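# Reorient a loose part on the up-turned robot hand

## Task

With the part resting loose on the palm of the up-facing hand, rotate it using only that hand until its orientation in the hand matches both goal pictures. The wrist camera, its post and the arm's final link count as part of the hand. The attempt fails if the part contacts anything else or leaves the hand. To finish, let the part rest motionless on the palm or fingers, clear of the wrist, camera and post, with the palm pointing straight up. No hand motor may read moving or overload or be building toward a shutdown (motors dead since the first reading are exempt). Then declare completion. The hand is opened at that point, and the orientation must still hold with the hand open; only lying on the open hand counts as being held.

## Robot and tools

ROBOT. One arm carrying a right dexterous hand with index, middle and ring fingers plus a thumb (16 motors). Cameras: cam_high and cam_low (896x504) and a fisheye cam_wrist (504x504) on the hand. Joint limits (rad): waist -2.880..2.880, shoulder 0.000..3.142, elbow 0.000..3.019, wrist pitch -1.693..1.571, wrist yaw -1.571..1.571, wrist roll -2.094..2.094.

FRAMES. Scene frame: origin on the table surface under the arm base, +z up, +y to the left when facing +x. Results report end_effector_position (m) and end_effector_quat_wxyz in this frame; the printout can be off, more so at long reach. Hand point frame: a point in front of the palm where a thumb-to-index/middle pinch would close. +z runs along straightened fingers toward the tips, +x crosses the palm away from the thumb, +y points out of the palm face (the face sits at y = -0.062 m). Straight-finger knuckles sit at z = -0.017 m, tips 0.139 m beyond. A rigid mast on the palm side of the wrist occupies x +0.05..+0.10, z -0.16..-0.11, up to y = +0.06 m; keep the part off it. Only the rubber fingertip caps grip well.

ROW FORMAT (shared by execute_actions and move). One row = 24 numbers, each within [-1, 1]:
1-6: dx, dy, dz, rx, ry, rz. An offset, not a pose, expressed in the hand point's own axes, counted from the hand point pose in the most recent result that shows it (if no such result exists yet in this scene, or for the second and later calls inside one reply, from wherever the robot is when the action begins). Every row in an action uses that same reference, so rows do not accumulate. Scale: 1.0 = 0.6 m for dx..dz and 180 degrees for rx..rz; rx, ry, rz form one rotation vector. All-zero offsets pull the hand back to the reference pose; they are not a pause.
7-22: absolute hinge goals, each mapped linearly between its two stops, order: index_mcp, index_abd, index_pip, index_dip, middle_mcp, middle_abd, middle_pip, middle_dip, ring_mcp, ring_abd, ring_pip, ring_dip, thumb_cmc, thumb_axl, thumb_mcp, thumb_ipl. Brackets give degrees at +1, degrees at -1, straight value. Fingers: _mcp bends at the knuckle toward the palm as it goes negative (-18, +128; +0.75); _abd swings the finger sideways away from the thumb going negative (-60, +60; +0.00); _pip middle joint (-29, +108; +0.58); _dip tip joint (-21, +117; +0.70). Thumb: thumb_cmc going negative swings it from flat beside the palm to in front of it (-20, +120; +0.71); thumb_axl rolls it about its length (-27, +140; +0.68); thumb_mcp (-69, +109; +0.23) and thumb_ipl (-77, +108; +0.17) flex it: toward +z when thumb_axl is straight, and in the thumb_cmc-negative direction when thumb_axl is near -0.40.
23 current_limit: per-motor cap, -1 = 0 mA to +1 = 550 mA, floor 11 mA; it also limits hinge speed, and low values may fail to lift a finger. 24 speed: set-point rate = (speed+1)/2 x 5.9 rad/s, floor 0.001 of that. Initially 0.4 and -0.6; last values persist.

TOOLS.
execute_actions {actions, pictures?}: actions is an empty list (just report state), one act {rows: 1-15 rows, steps: 1-15, default 15; each step 1/30 s, one row per step, final row repeated}, or one wait {steps: up to 300, counted from the previous result, reply time included}. A rejected call sends nothing.
move {target: one 24-number row as above, speed: 0.002-0.5 m/s, default 0.25; turning capped at twice that in rad/s}: straight path lasting 0.5-10 s (cut off at 10 s), shorter way round, no slowing for obstacles; the hand lags and may overshoot speed near full reach. Hand numbers are sent at the start. It ends when path, hand and fingers settle, or 5 s after the path. Its move: line says done, off_target, moving, held or fault, plus limits (paced = pose clipped; held = some steps blocked, after which the arm can jump fast) and distance to target.
wait {seconds: 0-10}: sends nothing new.
zoom_image {camera: cam_high|cam_low|cam_wrist, region: [x0,y0,x1,y1] pixels, top-left origin, at most 504x504}.
show_instructions {}: shows reference images.
finished_scene {scene: integer}: ends the scene irreversibly and grades it.

MOTION. Each step the commanded pose is clipped to within 70 mm and 16 degrees of the measured pose; damped IK favours position over orientation. After an action the arm only reaches the last clipped pose, so check and continue. Moves often land about 1 cm off, usually low. The elbow may sag, lowering and tilting the hand more each action unless you re-aim at the pose to keep.

RESULTS. hand_goal (written goals; repeating them keeps a grip), hand_measured (actual positions; repeating these loosens), hand_current_ma (positive pushes toward -1), hand_state per motor: moving, goal (within 0.02), blocked, overload. HELD marks steps not sent; "pose unreachable" means the clearance check (which treats the base mount as arm) altered the command; "Hand target" shows the pose being driven to. FAULT, HAND FAULT, MOTOR HOT and OVER-TEMPERATURE lines signal stops; after a fault, later calls in that reply do not run and hand numbers sent while stopped are lost.

CAUTIONS. A motor drawing 495 mA or more for a net 5 s shuts down for 10 s, then returns to its goal; keep currents modest. Contact is harder with faster motions and deeper targets. Do not let the part fall, touch anything but the hand, or leave the table; the part may be nudged occasionally. Holding loads heats the arm motors, and overheating drops the arm. Finish with palm up, part resting still and self-supported.

Each tool is called after "Emit:" by a JSON object that holds its "name" and its "arguments", one argument or row to a line.

## Session

Emit:
{"name": "show_instructions", "arguments": {

}}

Emit:
{"name": "execute_actions", "arguments": {
  "actions": []
}}

Reference images for this scene: goal picture from the wrist camera place, goal picture looking into the palm.

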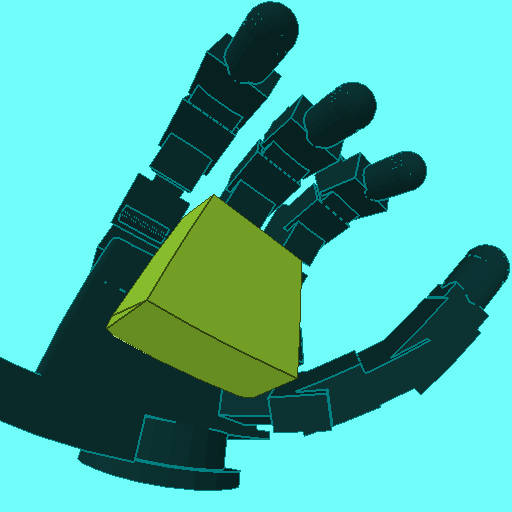

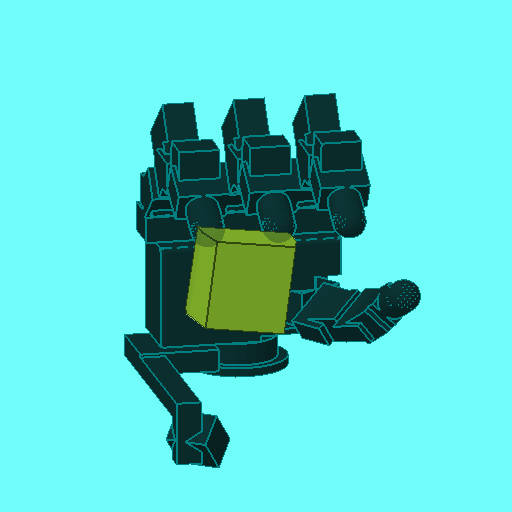

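Scene clock: 0.00 s of 4800.00 s.
end_effector_position=(+0.4927, +0.0406, +0.4906) hand_goal=(+0.046, +0.000, -0.008, +0.280, +0.046, +0.000, -0.008, +0.280, +0.046, +0.000, -0.008, +0.280, -0.104, +0.266, +0.032, -0.018) hand_measured=(+0.062, +0.000, -0.006, +0.282, +0.060, +0.000, -0.006, +0.282, +0.060, +0.000, -0.006, +0.282, -0.092, +0.270, +0.034, -0.016) hand_current_ma=(+91, +0, +13, +12, +81, +0, +13, +12, +81, +0, +13, +13, +67, +26, +11, +11) hand_state=(goal, goal, goal, goal, goal, goal, goal, goal, goal, goal, goal, goal, goal, goal, goal, goal) hand_current_limit=0.40 hand_speed=-0.60 end_effector_quat_wxyz=(+0.495, +0.463, +0.523, +0.517)
Joint positions: [ 0.086  1.124  0.617  0.518  0.049 -0.03 ]
Joint velocities: [-0.024  0.015  0.002 -0.002 -0.022 -0.007]
Joint torques (N m, as the arm reports them, + toward a larger angle): no reading
Motor temperatures (°C, as the motors report them): [23 23 31 25 21 21]
Hand target: +0.496, +0.041, +0.503; +0.500, +0.458, +0.517, +0.523

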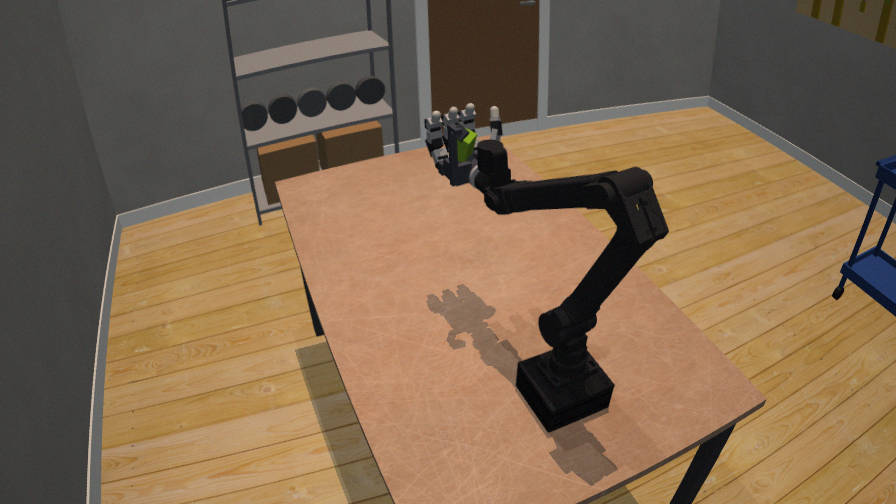

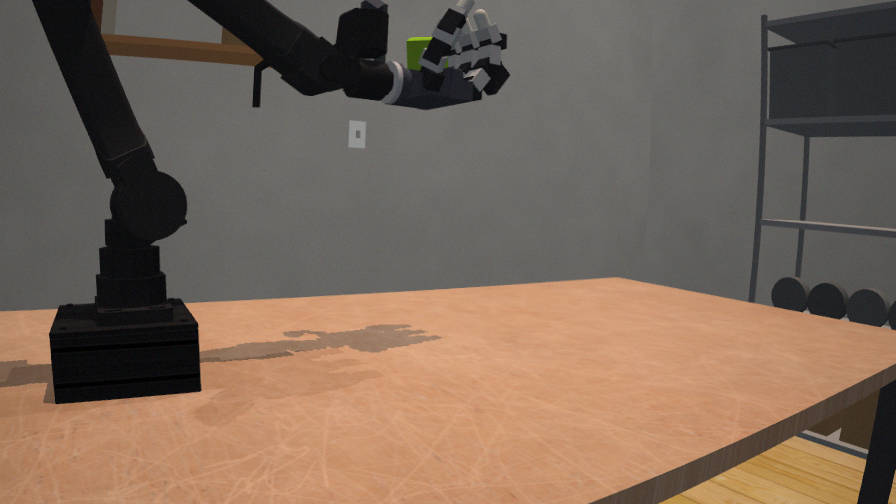

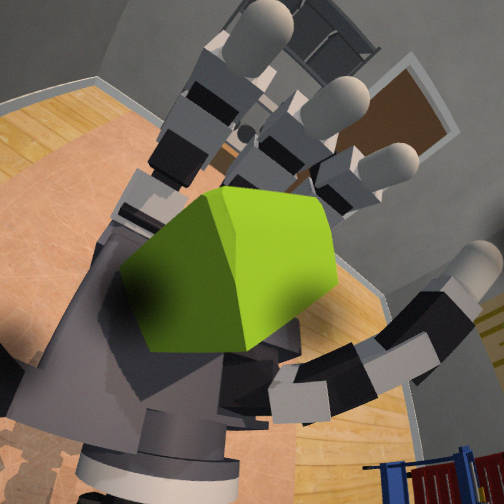

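Emit:
{"name": "zoom_image", "arguments": {
  "camera": "cam_wrist",
  "region": [90, 150, 370, 400]
}}

Emit:
{"name": "zoom_image", "arguments": {
  "camera": "cam_high",
  "region": [410, 90, 530, 200]
}}

Emit:
{"name": "zoom_image", "arguments": {
  "camera": "cam_low",
  "region": [370, 0, 530, 120]
}}

Region (90, 150, 370, 400) of cam_wrist's 504x504 image, scaled by 1.800, with more detail than that image has; it fills the top 450 rows of this view, and the rest is white.

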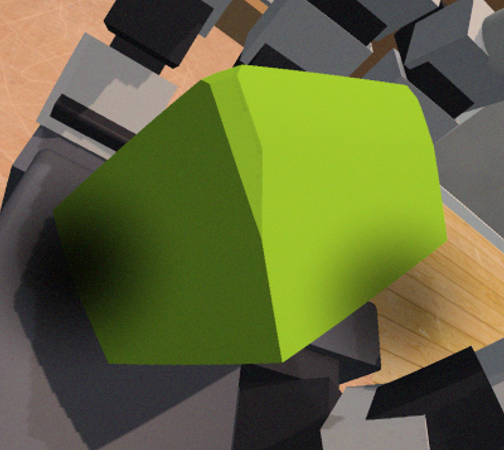

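Region (410, 90, 530, 200) of cam_high's 896x504 image, scaled by 4.200, with more detail than that image has; it fills the top 462 rows of this view, and the rest is white.

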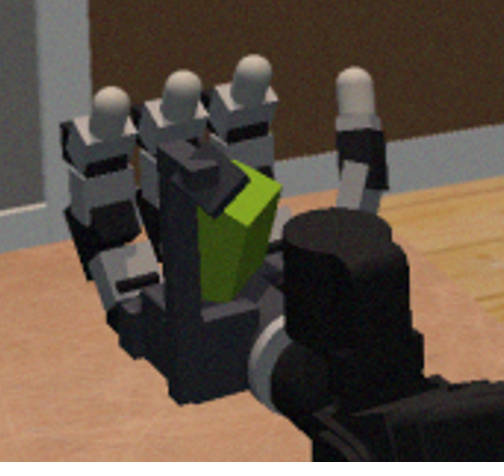

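Region (370, 0, 530, 120) of cam_low's 896x504 image, scaled by 3.150, with more detail than that image has; it fills the top 378 rows of this view, and the rest is white.

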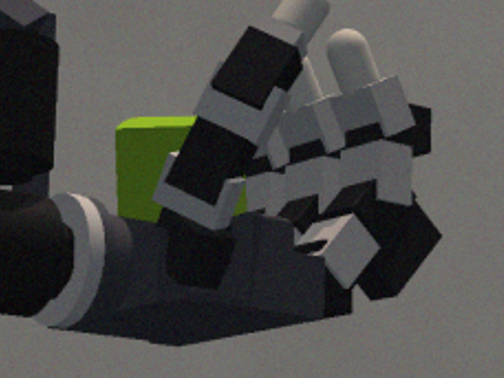

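Emit:
{"name": "move", "arguments": {
  "target": [0,0.01,0,0,0,0.012, 0.9,0.35,-0.9,-0.6, 0.9,0,-0.9,-0.6, 0.3,0,0,0.28, 0.55,0.266,0.2,0.15, 0.5,-0.6],
  "speed": 0.05
}}

Emit:
{"name": "move", "arguments": {
  "target": [0,0,0,0,0,0, 0.15,0.35,-0.9,-0.5, 0.9,0,-0.9,-0.6, 0.3,0,0,0.28, 0.55,0.266,0.2,0.15, 0.5,-0.85],
  "speed": 0.05
}}

Scene clock: 25.30 s of 4800.00 s.
end_effector_position=(+0.4935, +0.0375, +0.4882) hand_goal=(+0.900, +0.350, -0.900, -0.600, +0.900, +0.000, -0.900, -0.600, +0.300, +0.000, +0.000, +0.280, +0.550, +0.266, +0.200, +0.150) hand_measured=(+0.906, +0.348, -0.898, -0.598, +0.906, +0.000, -0.898, -0.598, +0.306, +0.000, -0.002, +0.282, +0.560, +0.268, +0.202, +0.148) hand_current_ma=(+35, -13, +12, +11, +32, +0, +13, +11, +36, +0, -8, +13, +51, +17, +9, -8) hand_state=(goal, goal, goal, goal, goal, goal, goal, goal, goal, goal, goal, goal, goal, goal, goal, goal) hand_current_limit=0.50 hand_speed=-0.60 end_effector_quat_wxyz=(+0.488, +0.473, +0.518, +0.520)
Joint positions: [ 0.086  1.124  0.617  0.51   0.055 -0.005]
Joint velocities: [-0.005  0.005  0.012 -0.002 -0.066 -0.051]
Joint torques (N m, as the arm reports them, + toward a larger angle): [  2.65 -10.51  12.04   1.66   0.2   -0.03]
Motor temperatures (°C, as the motors report them): [23 24 39 25 21 21]
Hand target: +0.492, +0.041, +0.497; +0.485, +0.472, +0.514, +0.527
Off the commanded pose: 0.009 m, 1 deg.
move: done

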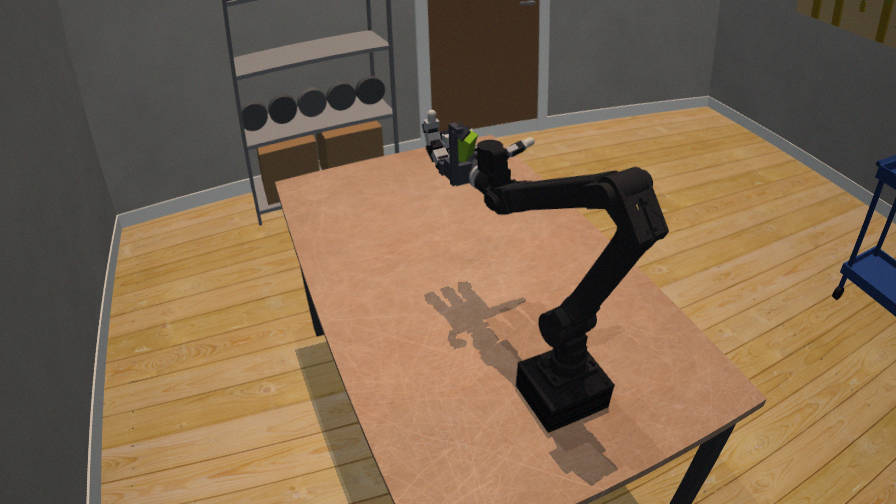

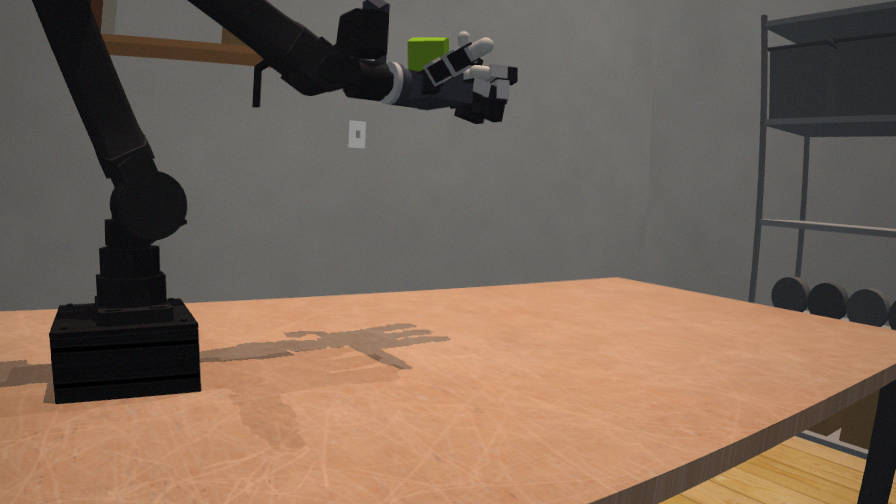

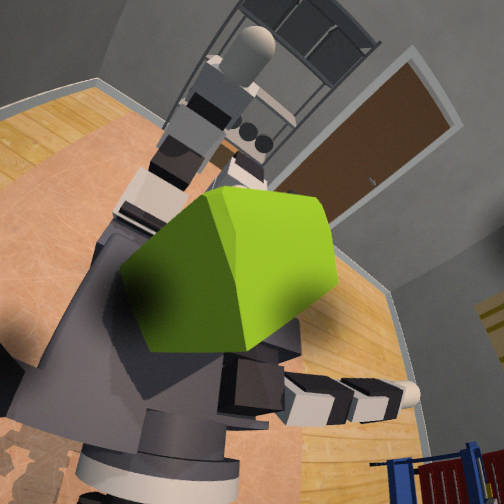

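Scene clock: 27.73 s of 4800.00 s.
end_effector_position=(+0.4935, +0.0375, +0.4882) hand_goal=(+0.150, +0.350, -0.900, -0.500, +0.900, +0.000, -0.900, -0.600, +0.300, +0.000, +0.000, +0.280, +0.550, +0.266, +0.200, +0.150) hand_measured=(+0.164, +0.348, -0.900, -0.504, +0.906, +0.000, -0.898, -0.598, +0.306, +0.000, -0.002, +0.282, +0.560, +0.268, +0.202, +0.148) hand_current_ma=(+78, -13, +2, -19, +32, +0, +13, +11, +36, +0, -8, +13, +51, +17, +9, -8) hand_state=(goal, goal, goal, goal, goal, goal, goal, goal, goal, goal, goal, goal, goal, goal, goal, goal) hand_current_limit=0.50 hand_speed=-0.85 end_effector_quat_wxyz=(+0.488, +0.473, +0.518, +0.520)
Joint positions: [ 0.086  1.124  0.617  0.51   0.055 -0.005]
Joint velocities: [-0.005 -0.015 -0.007  0.007 -0.051  0.007]
Joint torques (N m, as the arm reports them, + toward a larger angle): [ 2.02 -9.01 11.18  2.16  0.06 -0.17]
Motor temperatures (°C, as the motors report them): [23 24 39 25 21 21]
Hand target: +0.494, +0.037, +0.488; +0.488, +0.473, +0.518, +0.520
Off the commanded pose: 0.000 m, 0 deg.
move: done

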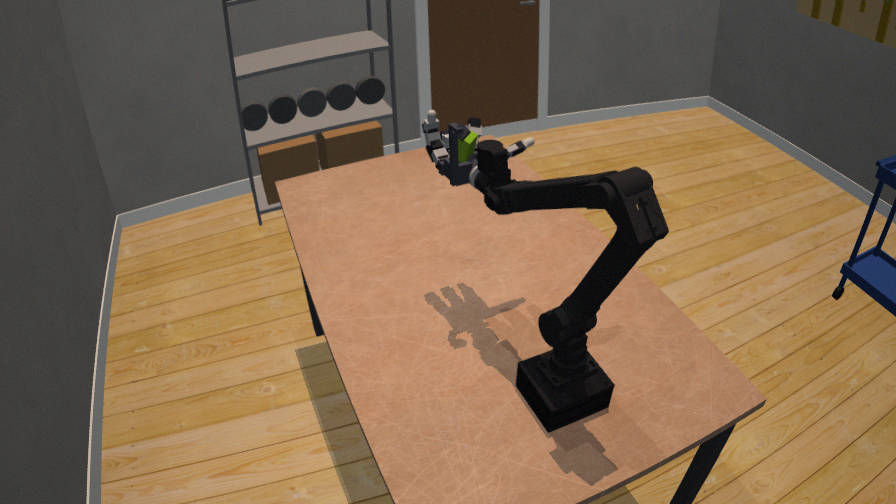

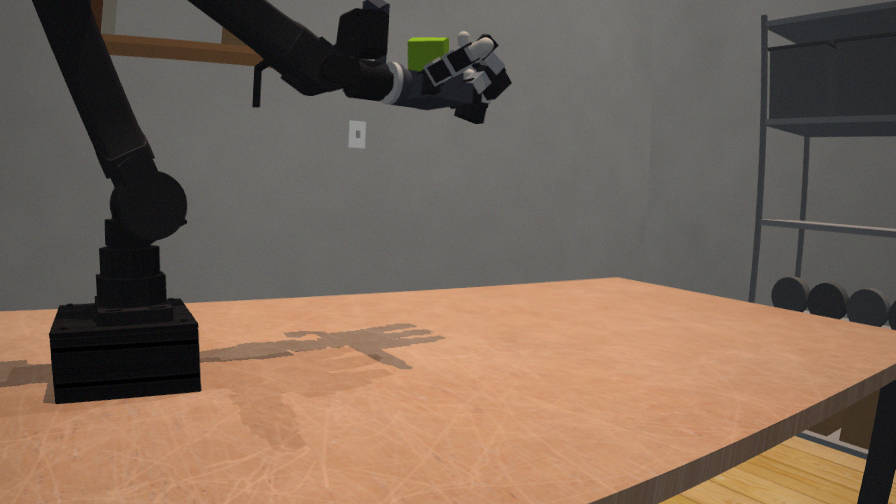

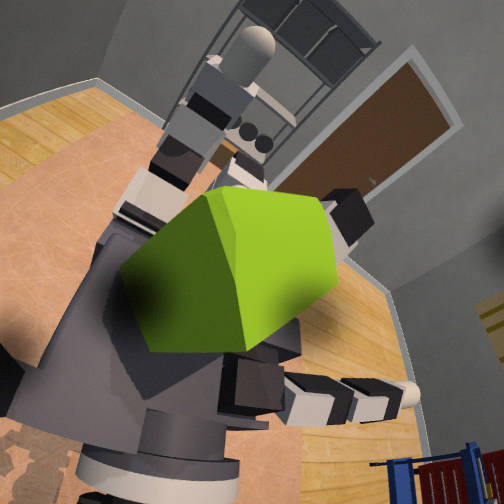

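Emit:
{"name": "zoom_image", "arguments": {
  "camera": "cam_low",
  "region": [390, 20, 490, 100]
}}

Emit:
{"name": "zoom_image", "arguments": {
  "camera": "cam_high",
  "region": [430, 105, 510, 185]
}}

Region (390, 20, 490, 100) of cam_low's 896x504 image, scaled by 5.040, with more detail than that image has; it fills the top 403 rows of this view, and the rest is white.

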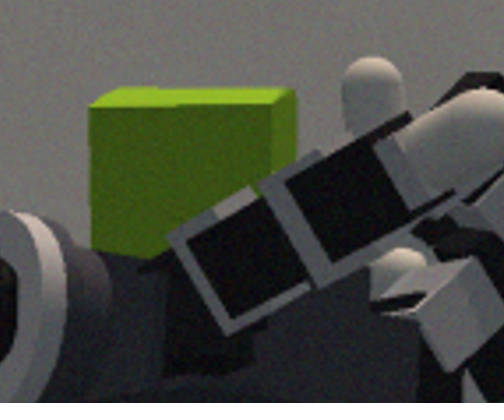

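Region (430, 105, 510, 185) of cam_high's 896x504 image, scaled by 6.300, with more detail than that image has.

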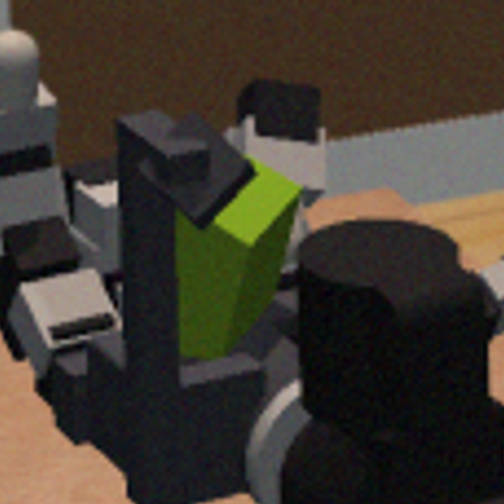

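Emit:
{"name": "move", "arguments": {
  "target": [0,-0.35,-0.1,0,0,0, 0.8,0,0.3,0.5, 0.8,0,0.3,0.5, 0.5,0,0,0.28, 1,0.68,0.5,0.3, 0.5,-0.6],
  "speed": 0.1
}}

Emit:
{"name": "zoom_image", "arguments": {
  "camera": "cam_low",
  "region": [320, 120, 500, 260]
}}

Scene clock: 45.07 s of 4800.00 s.
end_effector_position=(+0.4406, +0.0299, +0.2748) hand_goal=(+0.800, +0.000, +0.300, +0.500, +0.800, +0.000, +0.300, +0.500, +0.500, +0.000, +0.000, +0.280, +1.000, +0.680, +0.500, +0.300) hand_measured=(+0.812, +0.004, +0.300, +0.498, +0.818, +0.000, +0.300, +0.498, +0.508, +0.000, +0.000, +0.282, +1.000, +0.672, +0.498, +0.298) hand_current_ma=(+64, +15, +4, -11, +104, +0, +4, -11, +50, +0, -3, +13, +2, -48, -18, -12) hand_state=(goal, goal, goal, goal, goal, goal, goal, goal, goal, goal, goal, goal, goal, goal, goal, goal) hand_current_limit=0.50 hand_speed=-0.60 end_effector_quat_wxyz=(+0.486, +0.479, +0.521, +0.513)
Joint positions: [ 0.097  1.77   0.285  1.47   0.074 -0.005]
Joint velocities: [-0.015 -0.005 -0.012  0.002  0.051  0.007]
Joint torques (N m, as the arm reports them, + toward a larger angle): [  2.64 -10.29   2.94   3.46   0.23  -0.15]
Motor temperatures (°C, as the motors report them): [23 24 38 25 21 21]
Hand target: +0.436, +0.034, +0.277; +0.488, +0.473, +0.518, +0.520
Off the commanded pose: 0.004 m, 1 deg.
move: done

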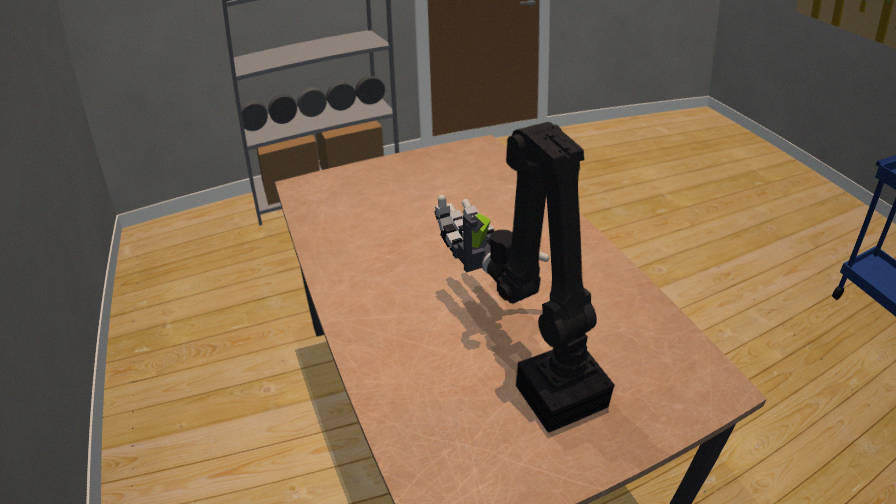

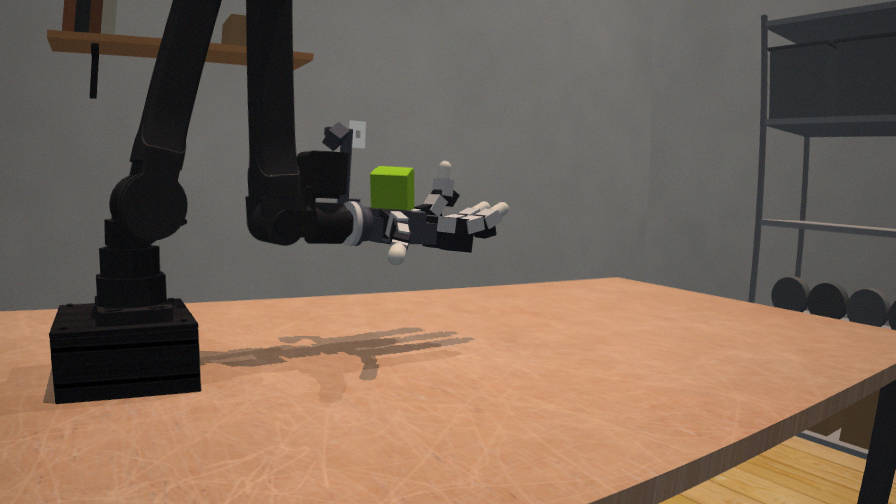

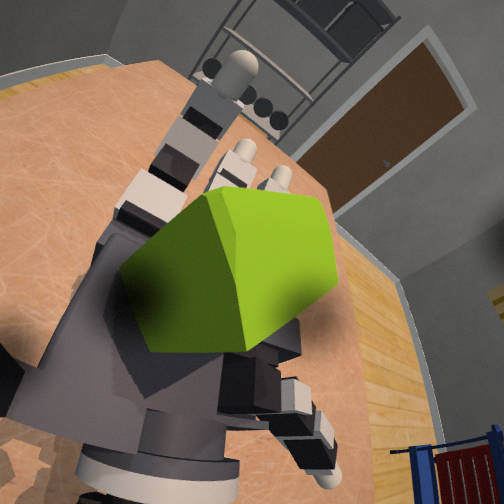

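Region (320, 120, 500, 260) of cam_low's 896x504 image, scaled by 2.800, with more detail than that image has.

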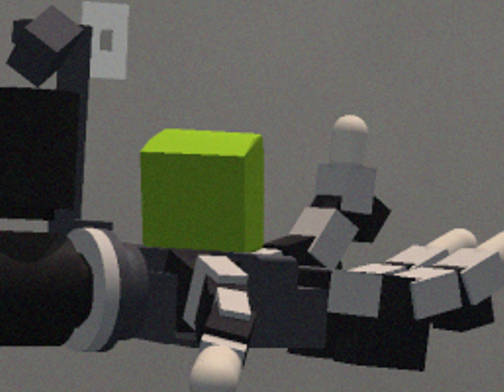

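Emit:
{"name": "move", "arguments": {
  "target": [0,0,0,0,0,0, 0.6,0,0.3,0.5, 0.6,0,0.3,0.5, 0.9,-0.1,-0.9,-0.6, 0.3,0.266,0.2,0.15, 0.5,-0.5],
  "speed": 0.1
}}

Emit:
{"name": "move", "arguments": {
  "target": [0,0,0,0,0,0, 0.6,0,0.3,0.5, 0.6,0,0.3,0.5, -0.1,-0.1,-0.9,-0.25, 0.3,0.266,0.2,0.15, 0.5,-0.8],
  "speed": 0.1
}}

Scene clock: 58.23 s of 4800.00 s.
end_effector_position=(+0.4406, +0.0299, +0.2748) hand_goal=(+0.600, +0.000, +0.300, +0.500, +0.600, +0.000, +0.300, +0.500, +0.900, -0.100, -0.900, -0.600, +0.300, +0.266, +0.200, +0.150) hand_measured=(+0.630, +0.004, +0.300, +0.498, +0.624, +0.000, +0.302, +0.498, +0.906, -0.098, -0.898, -0.598, +0.324, +0.268, +0.206, +0.152) hand_current_ma=(+158, +15, +5, -11, +142, +0, +5, -11, +40, +14, +13, +12, +127, +17, +47, +20) hand_state=(blocked, goal, goal, goal, blocked, goal, goal, goal, goal, goal, goal, goal, blocked, goal, goal, goal) hand_current_limit=0.50 hand_speed=-0.50 end_effector_quat_wxyz=(+0.486, +0.479, +0.521, +0.513)
Joint positions: [ 0.097  1.77   0.285  1.47   0.074 -0.005]
Joint velocities: [ 0.015 -0.015 -0.017 -0.017 -0.051  0.007]
Joint torques (N m, as the arm reports them, + toward a larger angle): [  1.96 -11.45   3.64   2.24   0.07  -0.14]
Motor temperatures (°C, as the motors report them): [23 24 35 25 21 21]
Hand target: +0.441, +0.030, +0.275; +0.486, +0.479, +0.521, +0.513
Off the commanded pose: 0.000 m, 0 deg.
move: done

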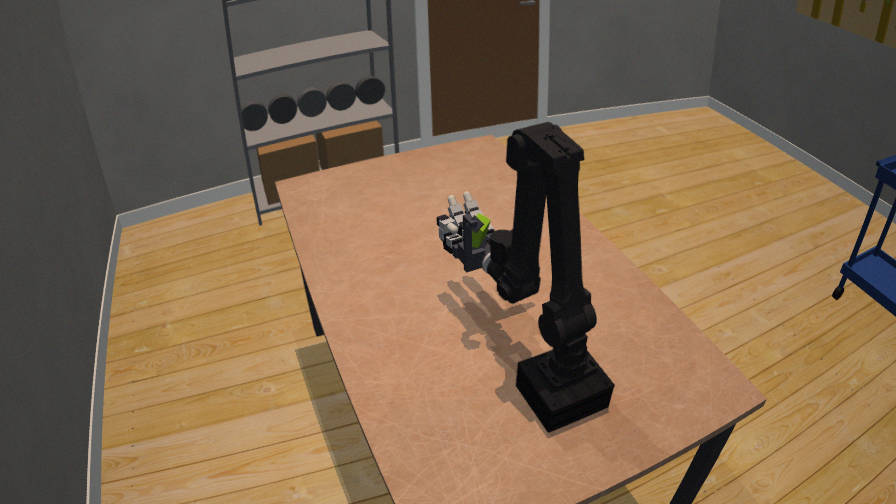

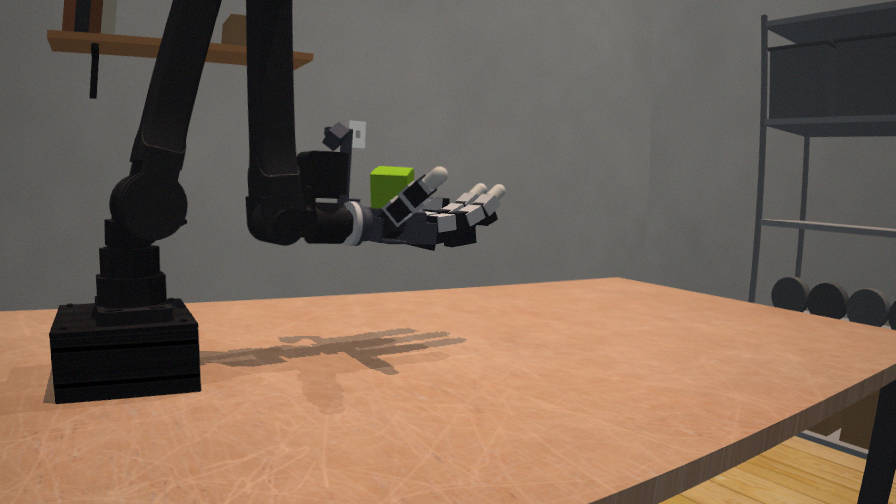

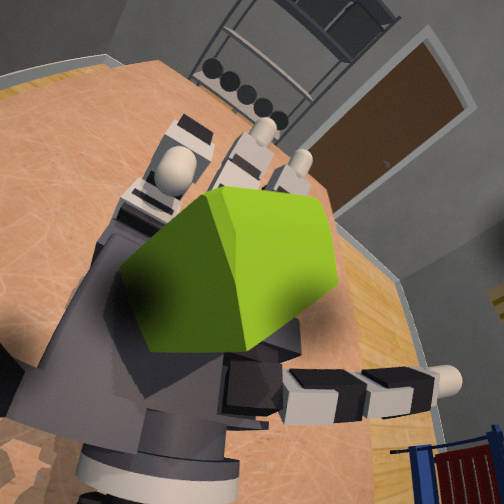

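Scene clock: 60.63 s of 4800.00 s.
end_effector_position=(+0.4406, +0.0299, +0.2748) hand_goal=(+0.600, +0.000, +0.300, +0.500, +0.600, +0.000, +0.300, +0.500, -0.100, -0.100, -0.900, -0.250, +0.300, +0.266, +0.200, +0.150) hand_measured=(+0.630, +0.004, +0.300, +0.498, +0.624, +0.000, +0.302, +0.498, -0.088, -0.098, -0.900, -0.254, +0.324, +0.268, +0.206, +0.152) hand_current_ma=(+158, +15, +5, -11, +141, +0, +5, -11, +72, +14, +0, -16, +127, +17, +47, +20) hand_state=(blocked, goal, goal, goal, blocked, goal, goal, goal, goal, goal, goal, goal, blocked, goal, goal, goal) hand_current_limit=0.50 hand_speed=-0.80 end_effector_quat_wxyz=(+0.486, +0.479, +0.521, +0.513)
Joint positions: [ 0.097  1.77   0.285  1.47   0.074 -0.005]
Joint velocities: [-0.005  0.005 -0.002 -0.012  0.007  0.007]
Joint torques (N m, as the arm reports them, + toward a larger angle): [  2.13 -11.27   3.49   2.26   0.08  -0.15]
Motor temperatures (°C, as the motors report them): [23 24 34 25 21 21]
Hand target: +0.441, +0.030, +0.275; +0.486, +0.479, +0.521, +0.513
Off the commanded pose: 0.000 m, 0 deg.
move: done

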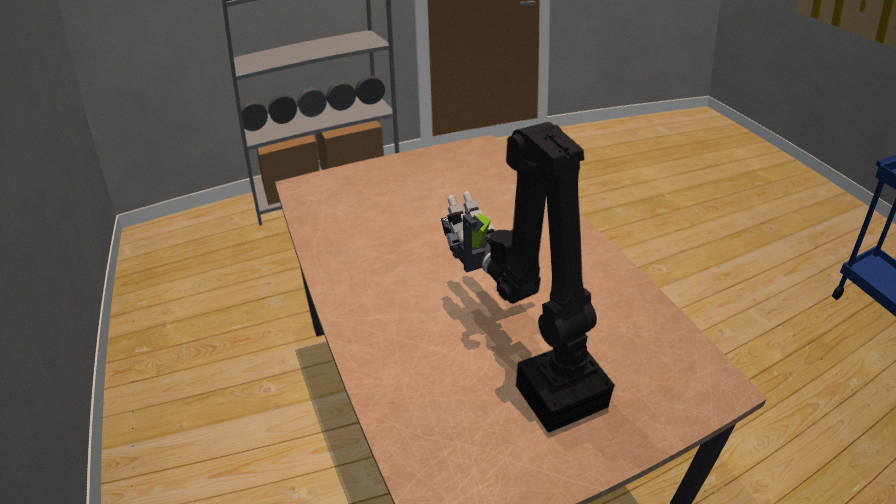

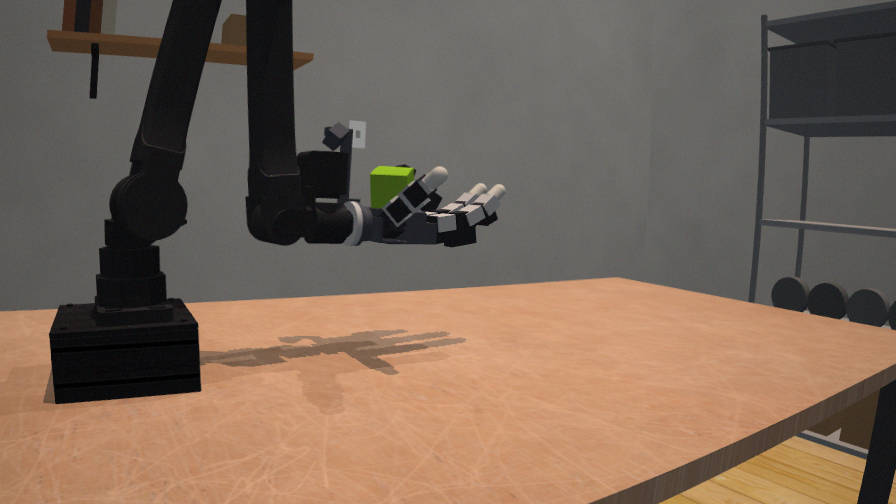

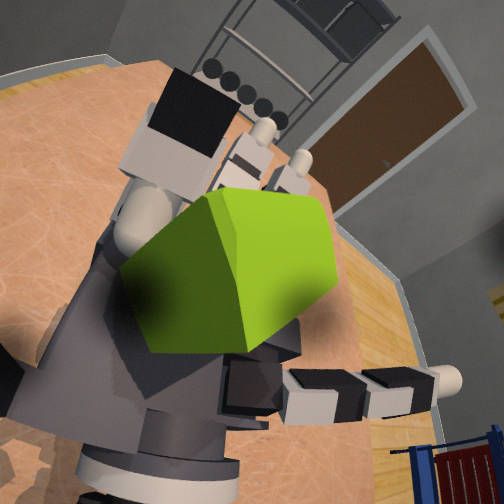

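Just touching at the corner. Now swing the tip toward the thumb via abduction.

Emit:
{"name": "move", "arguments": {
  "target": [0,0,0,0,0,0, 0.6,0,0.3,0.5, 0.6,0,0.3,0.5, -0.2,-0.65,-0.9,-0.1, 0.3,0.266,0.2,0.15, 0.5,-0.9],
  "speed": 0.1
}}

Scene clock: 67.70 s of 4800.00 s.
end_effector_position=(+0.4406, +0.0299, +0.2748) hand_goal=(+0.600, +0.000, +0.300, +0.500, +0.600, +0.000, +0.300, +0.500, -0.200, -0.650, -0.900, -0.100, +0.300, +0.266, +0.200, +0.150) hand_measured=(+0.630, +0.004, +0.300, +0.498, +0.624, +0.000, +0.302, +0.498, -0.196, -0.644, -0.902, -0.104, +0.324, +0.268, +0.206, +0.152) hand_current_ma=(+158, +15, +5, -11, +141, +0, +5, -11, +25, +27, -7, -23, +127, +17, +47, +20) hand_state=(blocked, goal, goal, goal, blocked, goal, goal, goal, goal, goal, goal, goal, blocked, goal, goal, goal) hand_current_limit=0.50 hand_speed=-0.90 end_effector_quat_wxyz=(+0.486, +0.479, +0.521, +0.513)
Joint positions: [ 0.097  1.77   0.285  1.47   0.074 -0.005]
Joint velocities: [-0.005 -0.005 -0.007 -0.002 -0.007  0.007]
Joint torques (N m, as the arm reports them, + toward a larger angle): [  2.05 -11.33   3.47   2.13   0.08  -0.13]
Motor temperatures (°C, as the motors report them): [23 24 34 25 21 21]
Hand target: +0.441, +0.030, +0.275; +0.486, +0.479, +0.521, +0.513
Off the commanded pose: 0.000 m, 0 deg.
move: done

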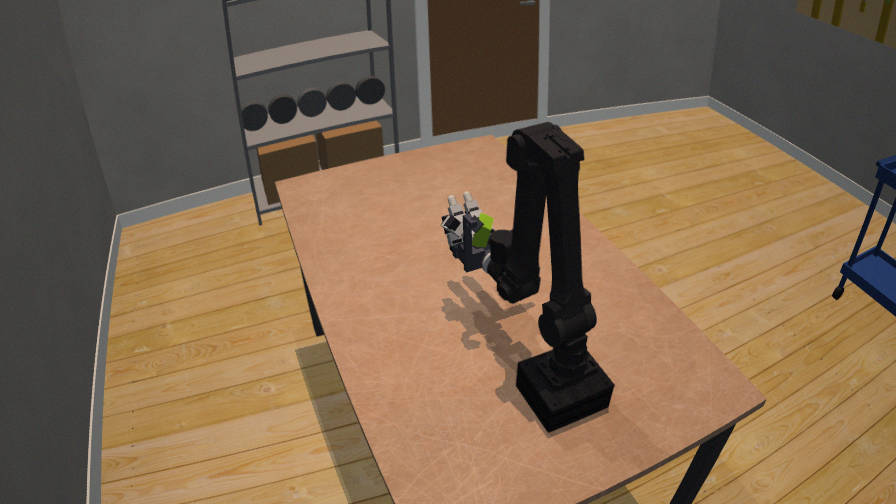

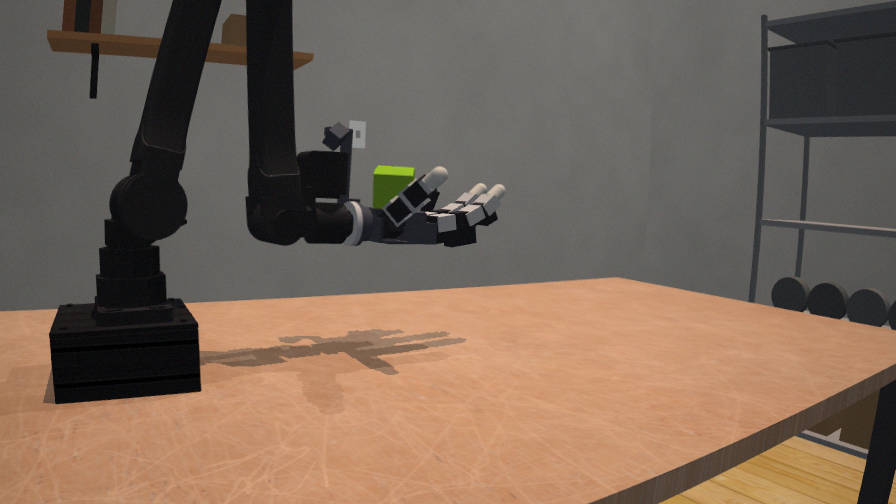

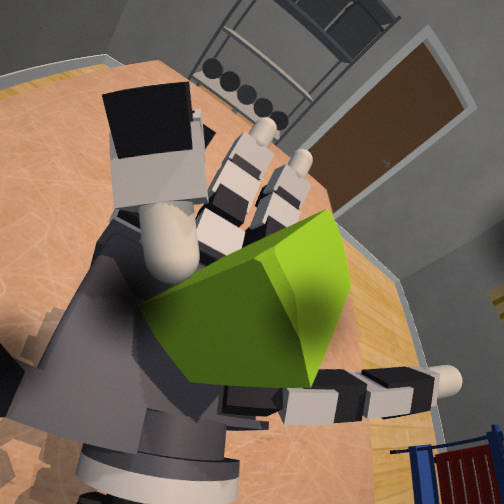

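Emit:
{"name": "move", "arguments": {
  "target": [0,0,0,0,0,0, 0.6,0,0.3,0.5, 0.6,0,0.3,0.5, -0.3,-0.5,-0.9,-0.1, -0.2,-0.4,0.23,0.17, 0.5,-0.85],
  "speed": 0.1
}}

Scene clock: 74.80 s of 4800.00 s.
end_effector_position=(+0.4406, +0.0299, +0.2748) hand_goal=(+0.600, +0.000, +0.300, +0.500, +0.600, +0.000, +0.300, +0.500, -0.300, -0.500, -0.900, -0.100, -0.200, -0.400, +0.230, +0.170) hand_measured=(+0.630, +0.004, +0.300, +0.498, +0.624, +0.000, +0.302, +0.498, -0.286, -0.522, -0.900, -0.102, -0.186, -0.398, +0.230, +0.168) hand_current_ma=(+158, +15, +5, -11, +141, +0, +5, -11, +84, -113, +0, -11, +76, +15, +7, -8) hand_state=(blocked, goal, goal, goal, blocked, goal, goal, goal, goal, blocked, goal, goal, goal, goal, goal, goal) hand_current_limit=0.50 hand_speed=-0.85 end_effector_quat_wxyz=(+0.486, +0.479, +0.521, +0.513)
Joint positions: [ 0.097  1.77   0.285  1.47   0.074 -0.005]
Joint velocities: [-0.005  0.005 -0.002 -0.017 -0.007  0.007]
Joint torques (N m, as the arm reports them, + toward a larger angle): [  1.8  -11.53   3.46   2.21   0.07  -0.1 ]
Motor temperatures (°C, as the motors report them): [23 25 33 25 21 21]
Hand target: +0.441, +0.030, +0.275; +0.486, +0.479, +0.521, +0.513
Off the commanded pose: 0.000 m, 0 deg.
move: done

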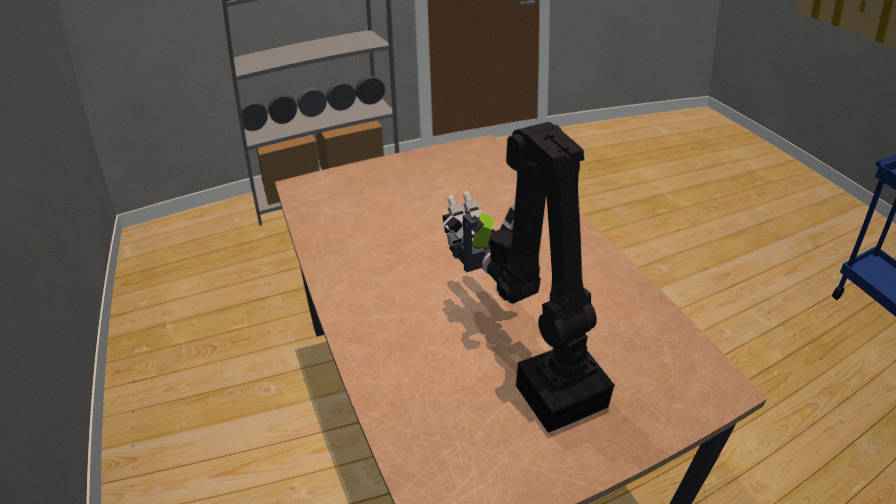

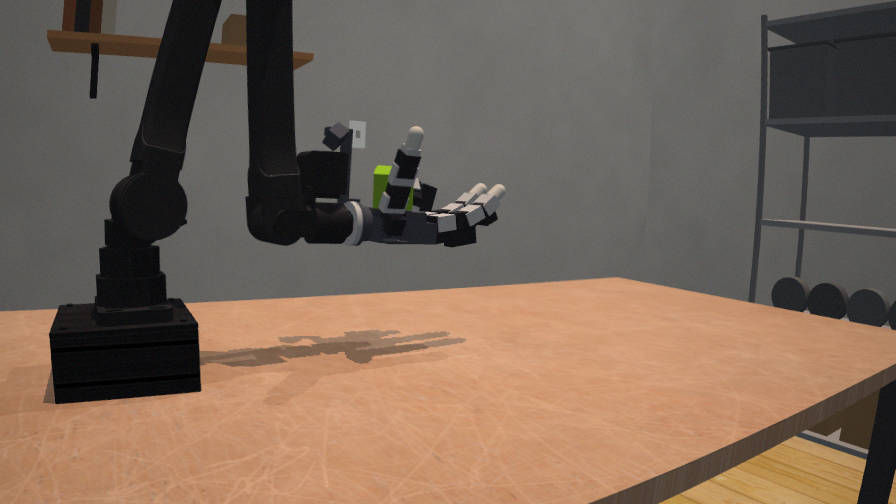

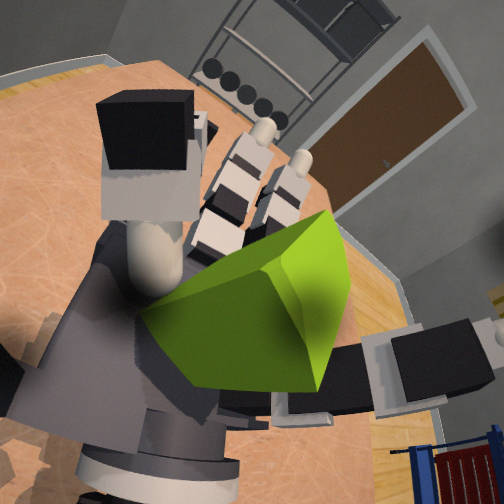

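Emit:
{"name": "move", "arguments": {
  "target": [0,0,0,0,0,0, 0.6,0,0.3,0.5, 0.6,0,0.3,0.5, -0.3,-0.52,-0.9,-0.1, -0.7,-0.4,0.23,0.17, 0.5,-0.9],
  "speed": 0.1
}}

Scene clock: 80.63 s of 4800.00 s.
end_effector_position=(+0.4406, +0.0299, +0.2748) hand_goal=(+0.600, +0.000, +0.300, +0.500, +0.600, +0.000, +0.300, +0.500, -0.300, -0.520, -0.900, -0.100, -0.700, -0.400, +0.230, +0.170) hand_measured=(+0.630, +0.004, +0.300, +0.498, +0.624, +0.000, +0.302, +0.498, -0.286, -0.524, -0.900, -0.102, -0.688, -0.398, +0.232, +0.168) hand_current_ma=(+158, +15, +5, -11, +141, +0, +5, -11, +84, -25, +1, -11, +64, +14, +7, -8) hand_state=(blocked, goal, goal, goal, blocked, goal, goal, goal, goal, goal, goal, goal, goal, goal, goal, goal) hand_current_limit=0.50 hand_speed=-0.90 end_effector_quat_wxyz=(+0.486, +0.479, +0.521, +0.513)
Joint positions: [ 0.097  1.77   0.285  1.47   0.074 -0.005]
Joint velocities: [ 0.005  0.005  0.002 -0.007  0.022 -0.037]
Joint torques (N m, as the arm reports them, + toward a larger angle): [  1.84 -11.29   3.5    2.19   0.07  -0.06]
Motor temperatures (°C, as the motors report them): [23 25 33 25 21 21]
Hand target: +0.441, +0.030, +0.275; +0.486, +0.479, +0.521, +0.513
Off the commanded pose: 0.000 m, 0 deg.
move: done

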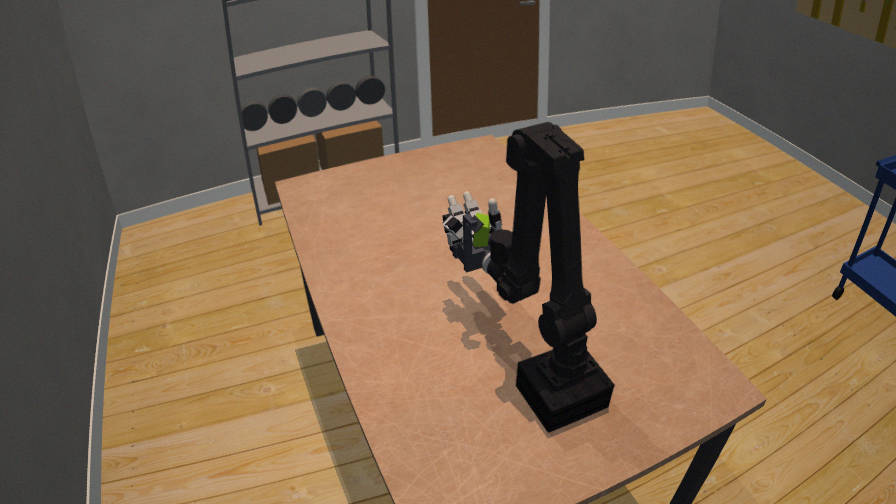

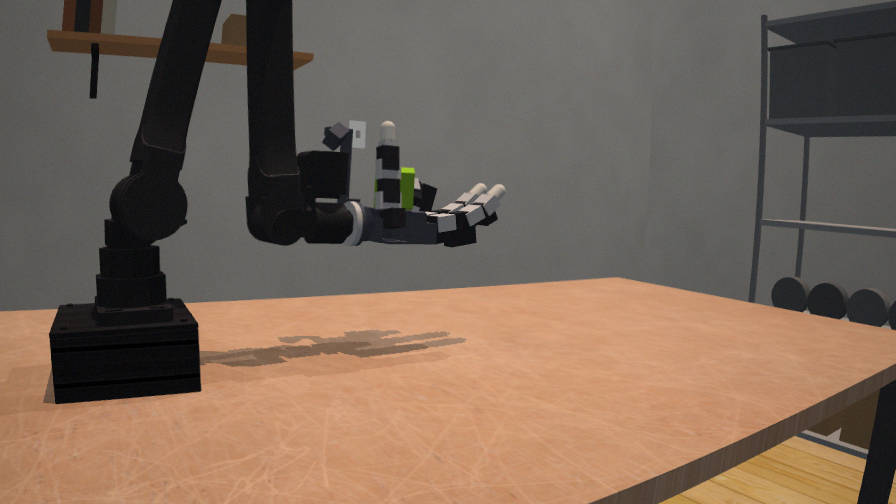

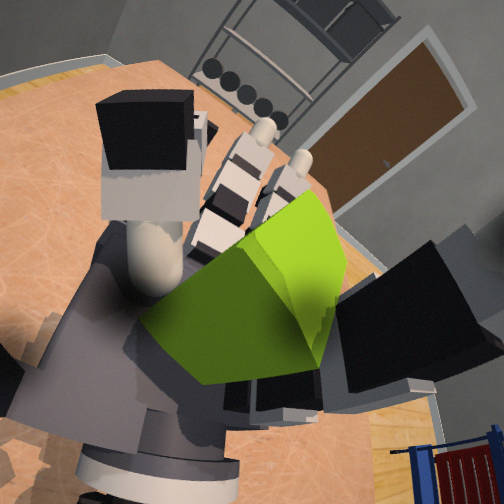

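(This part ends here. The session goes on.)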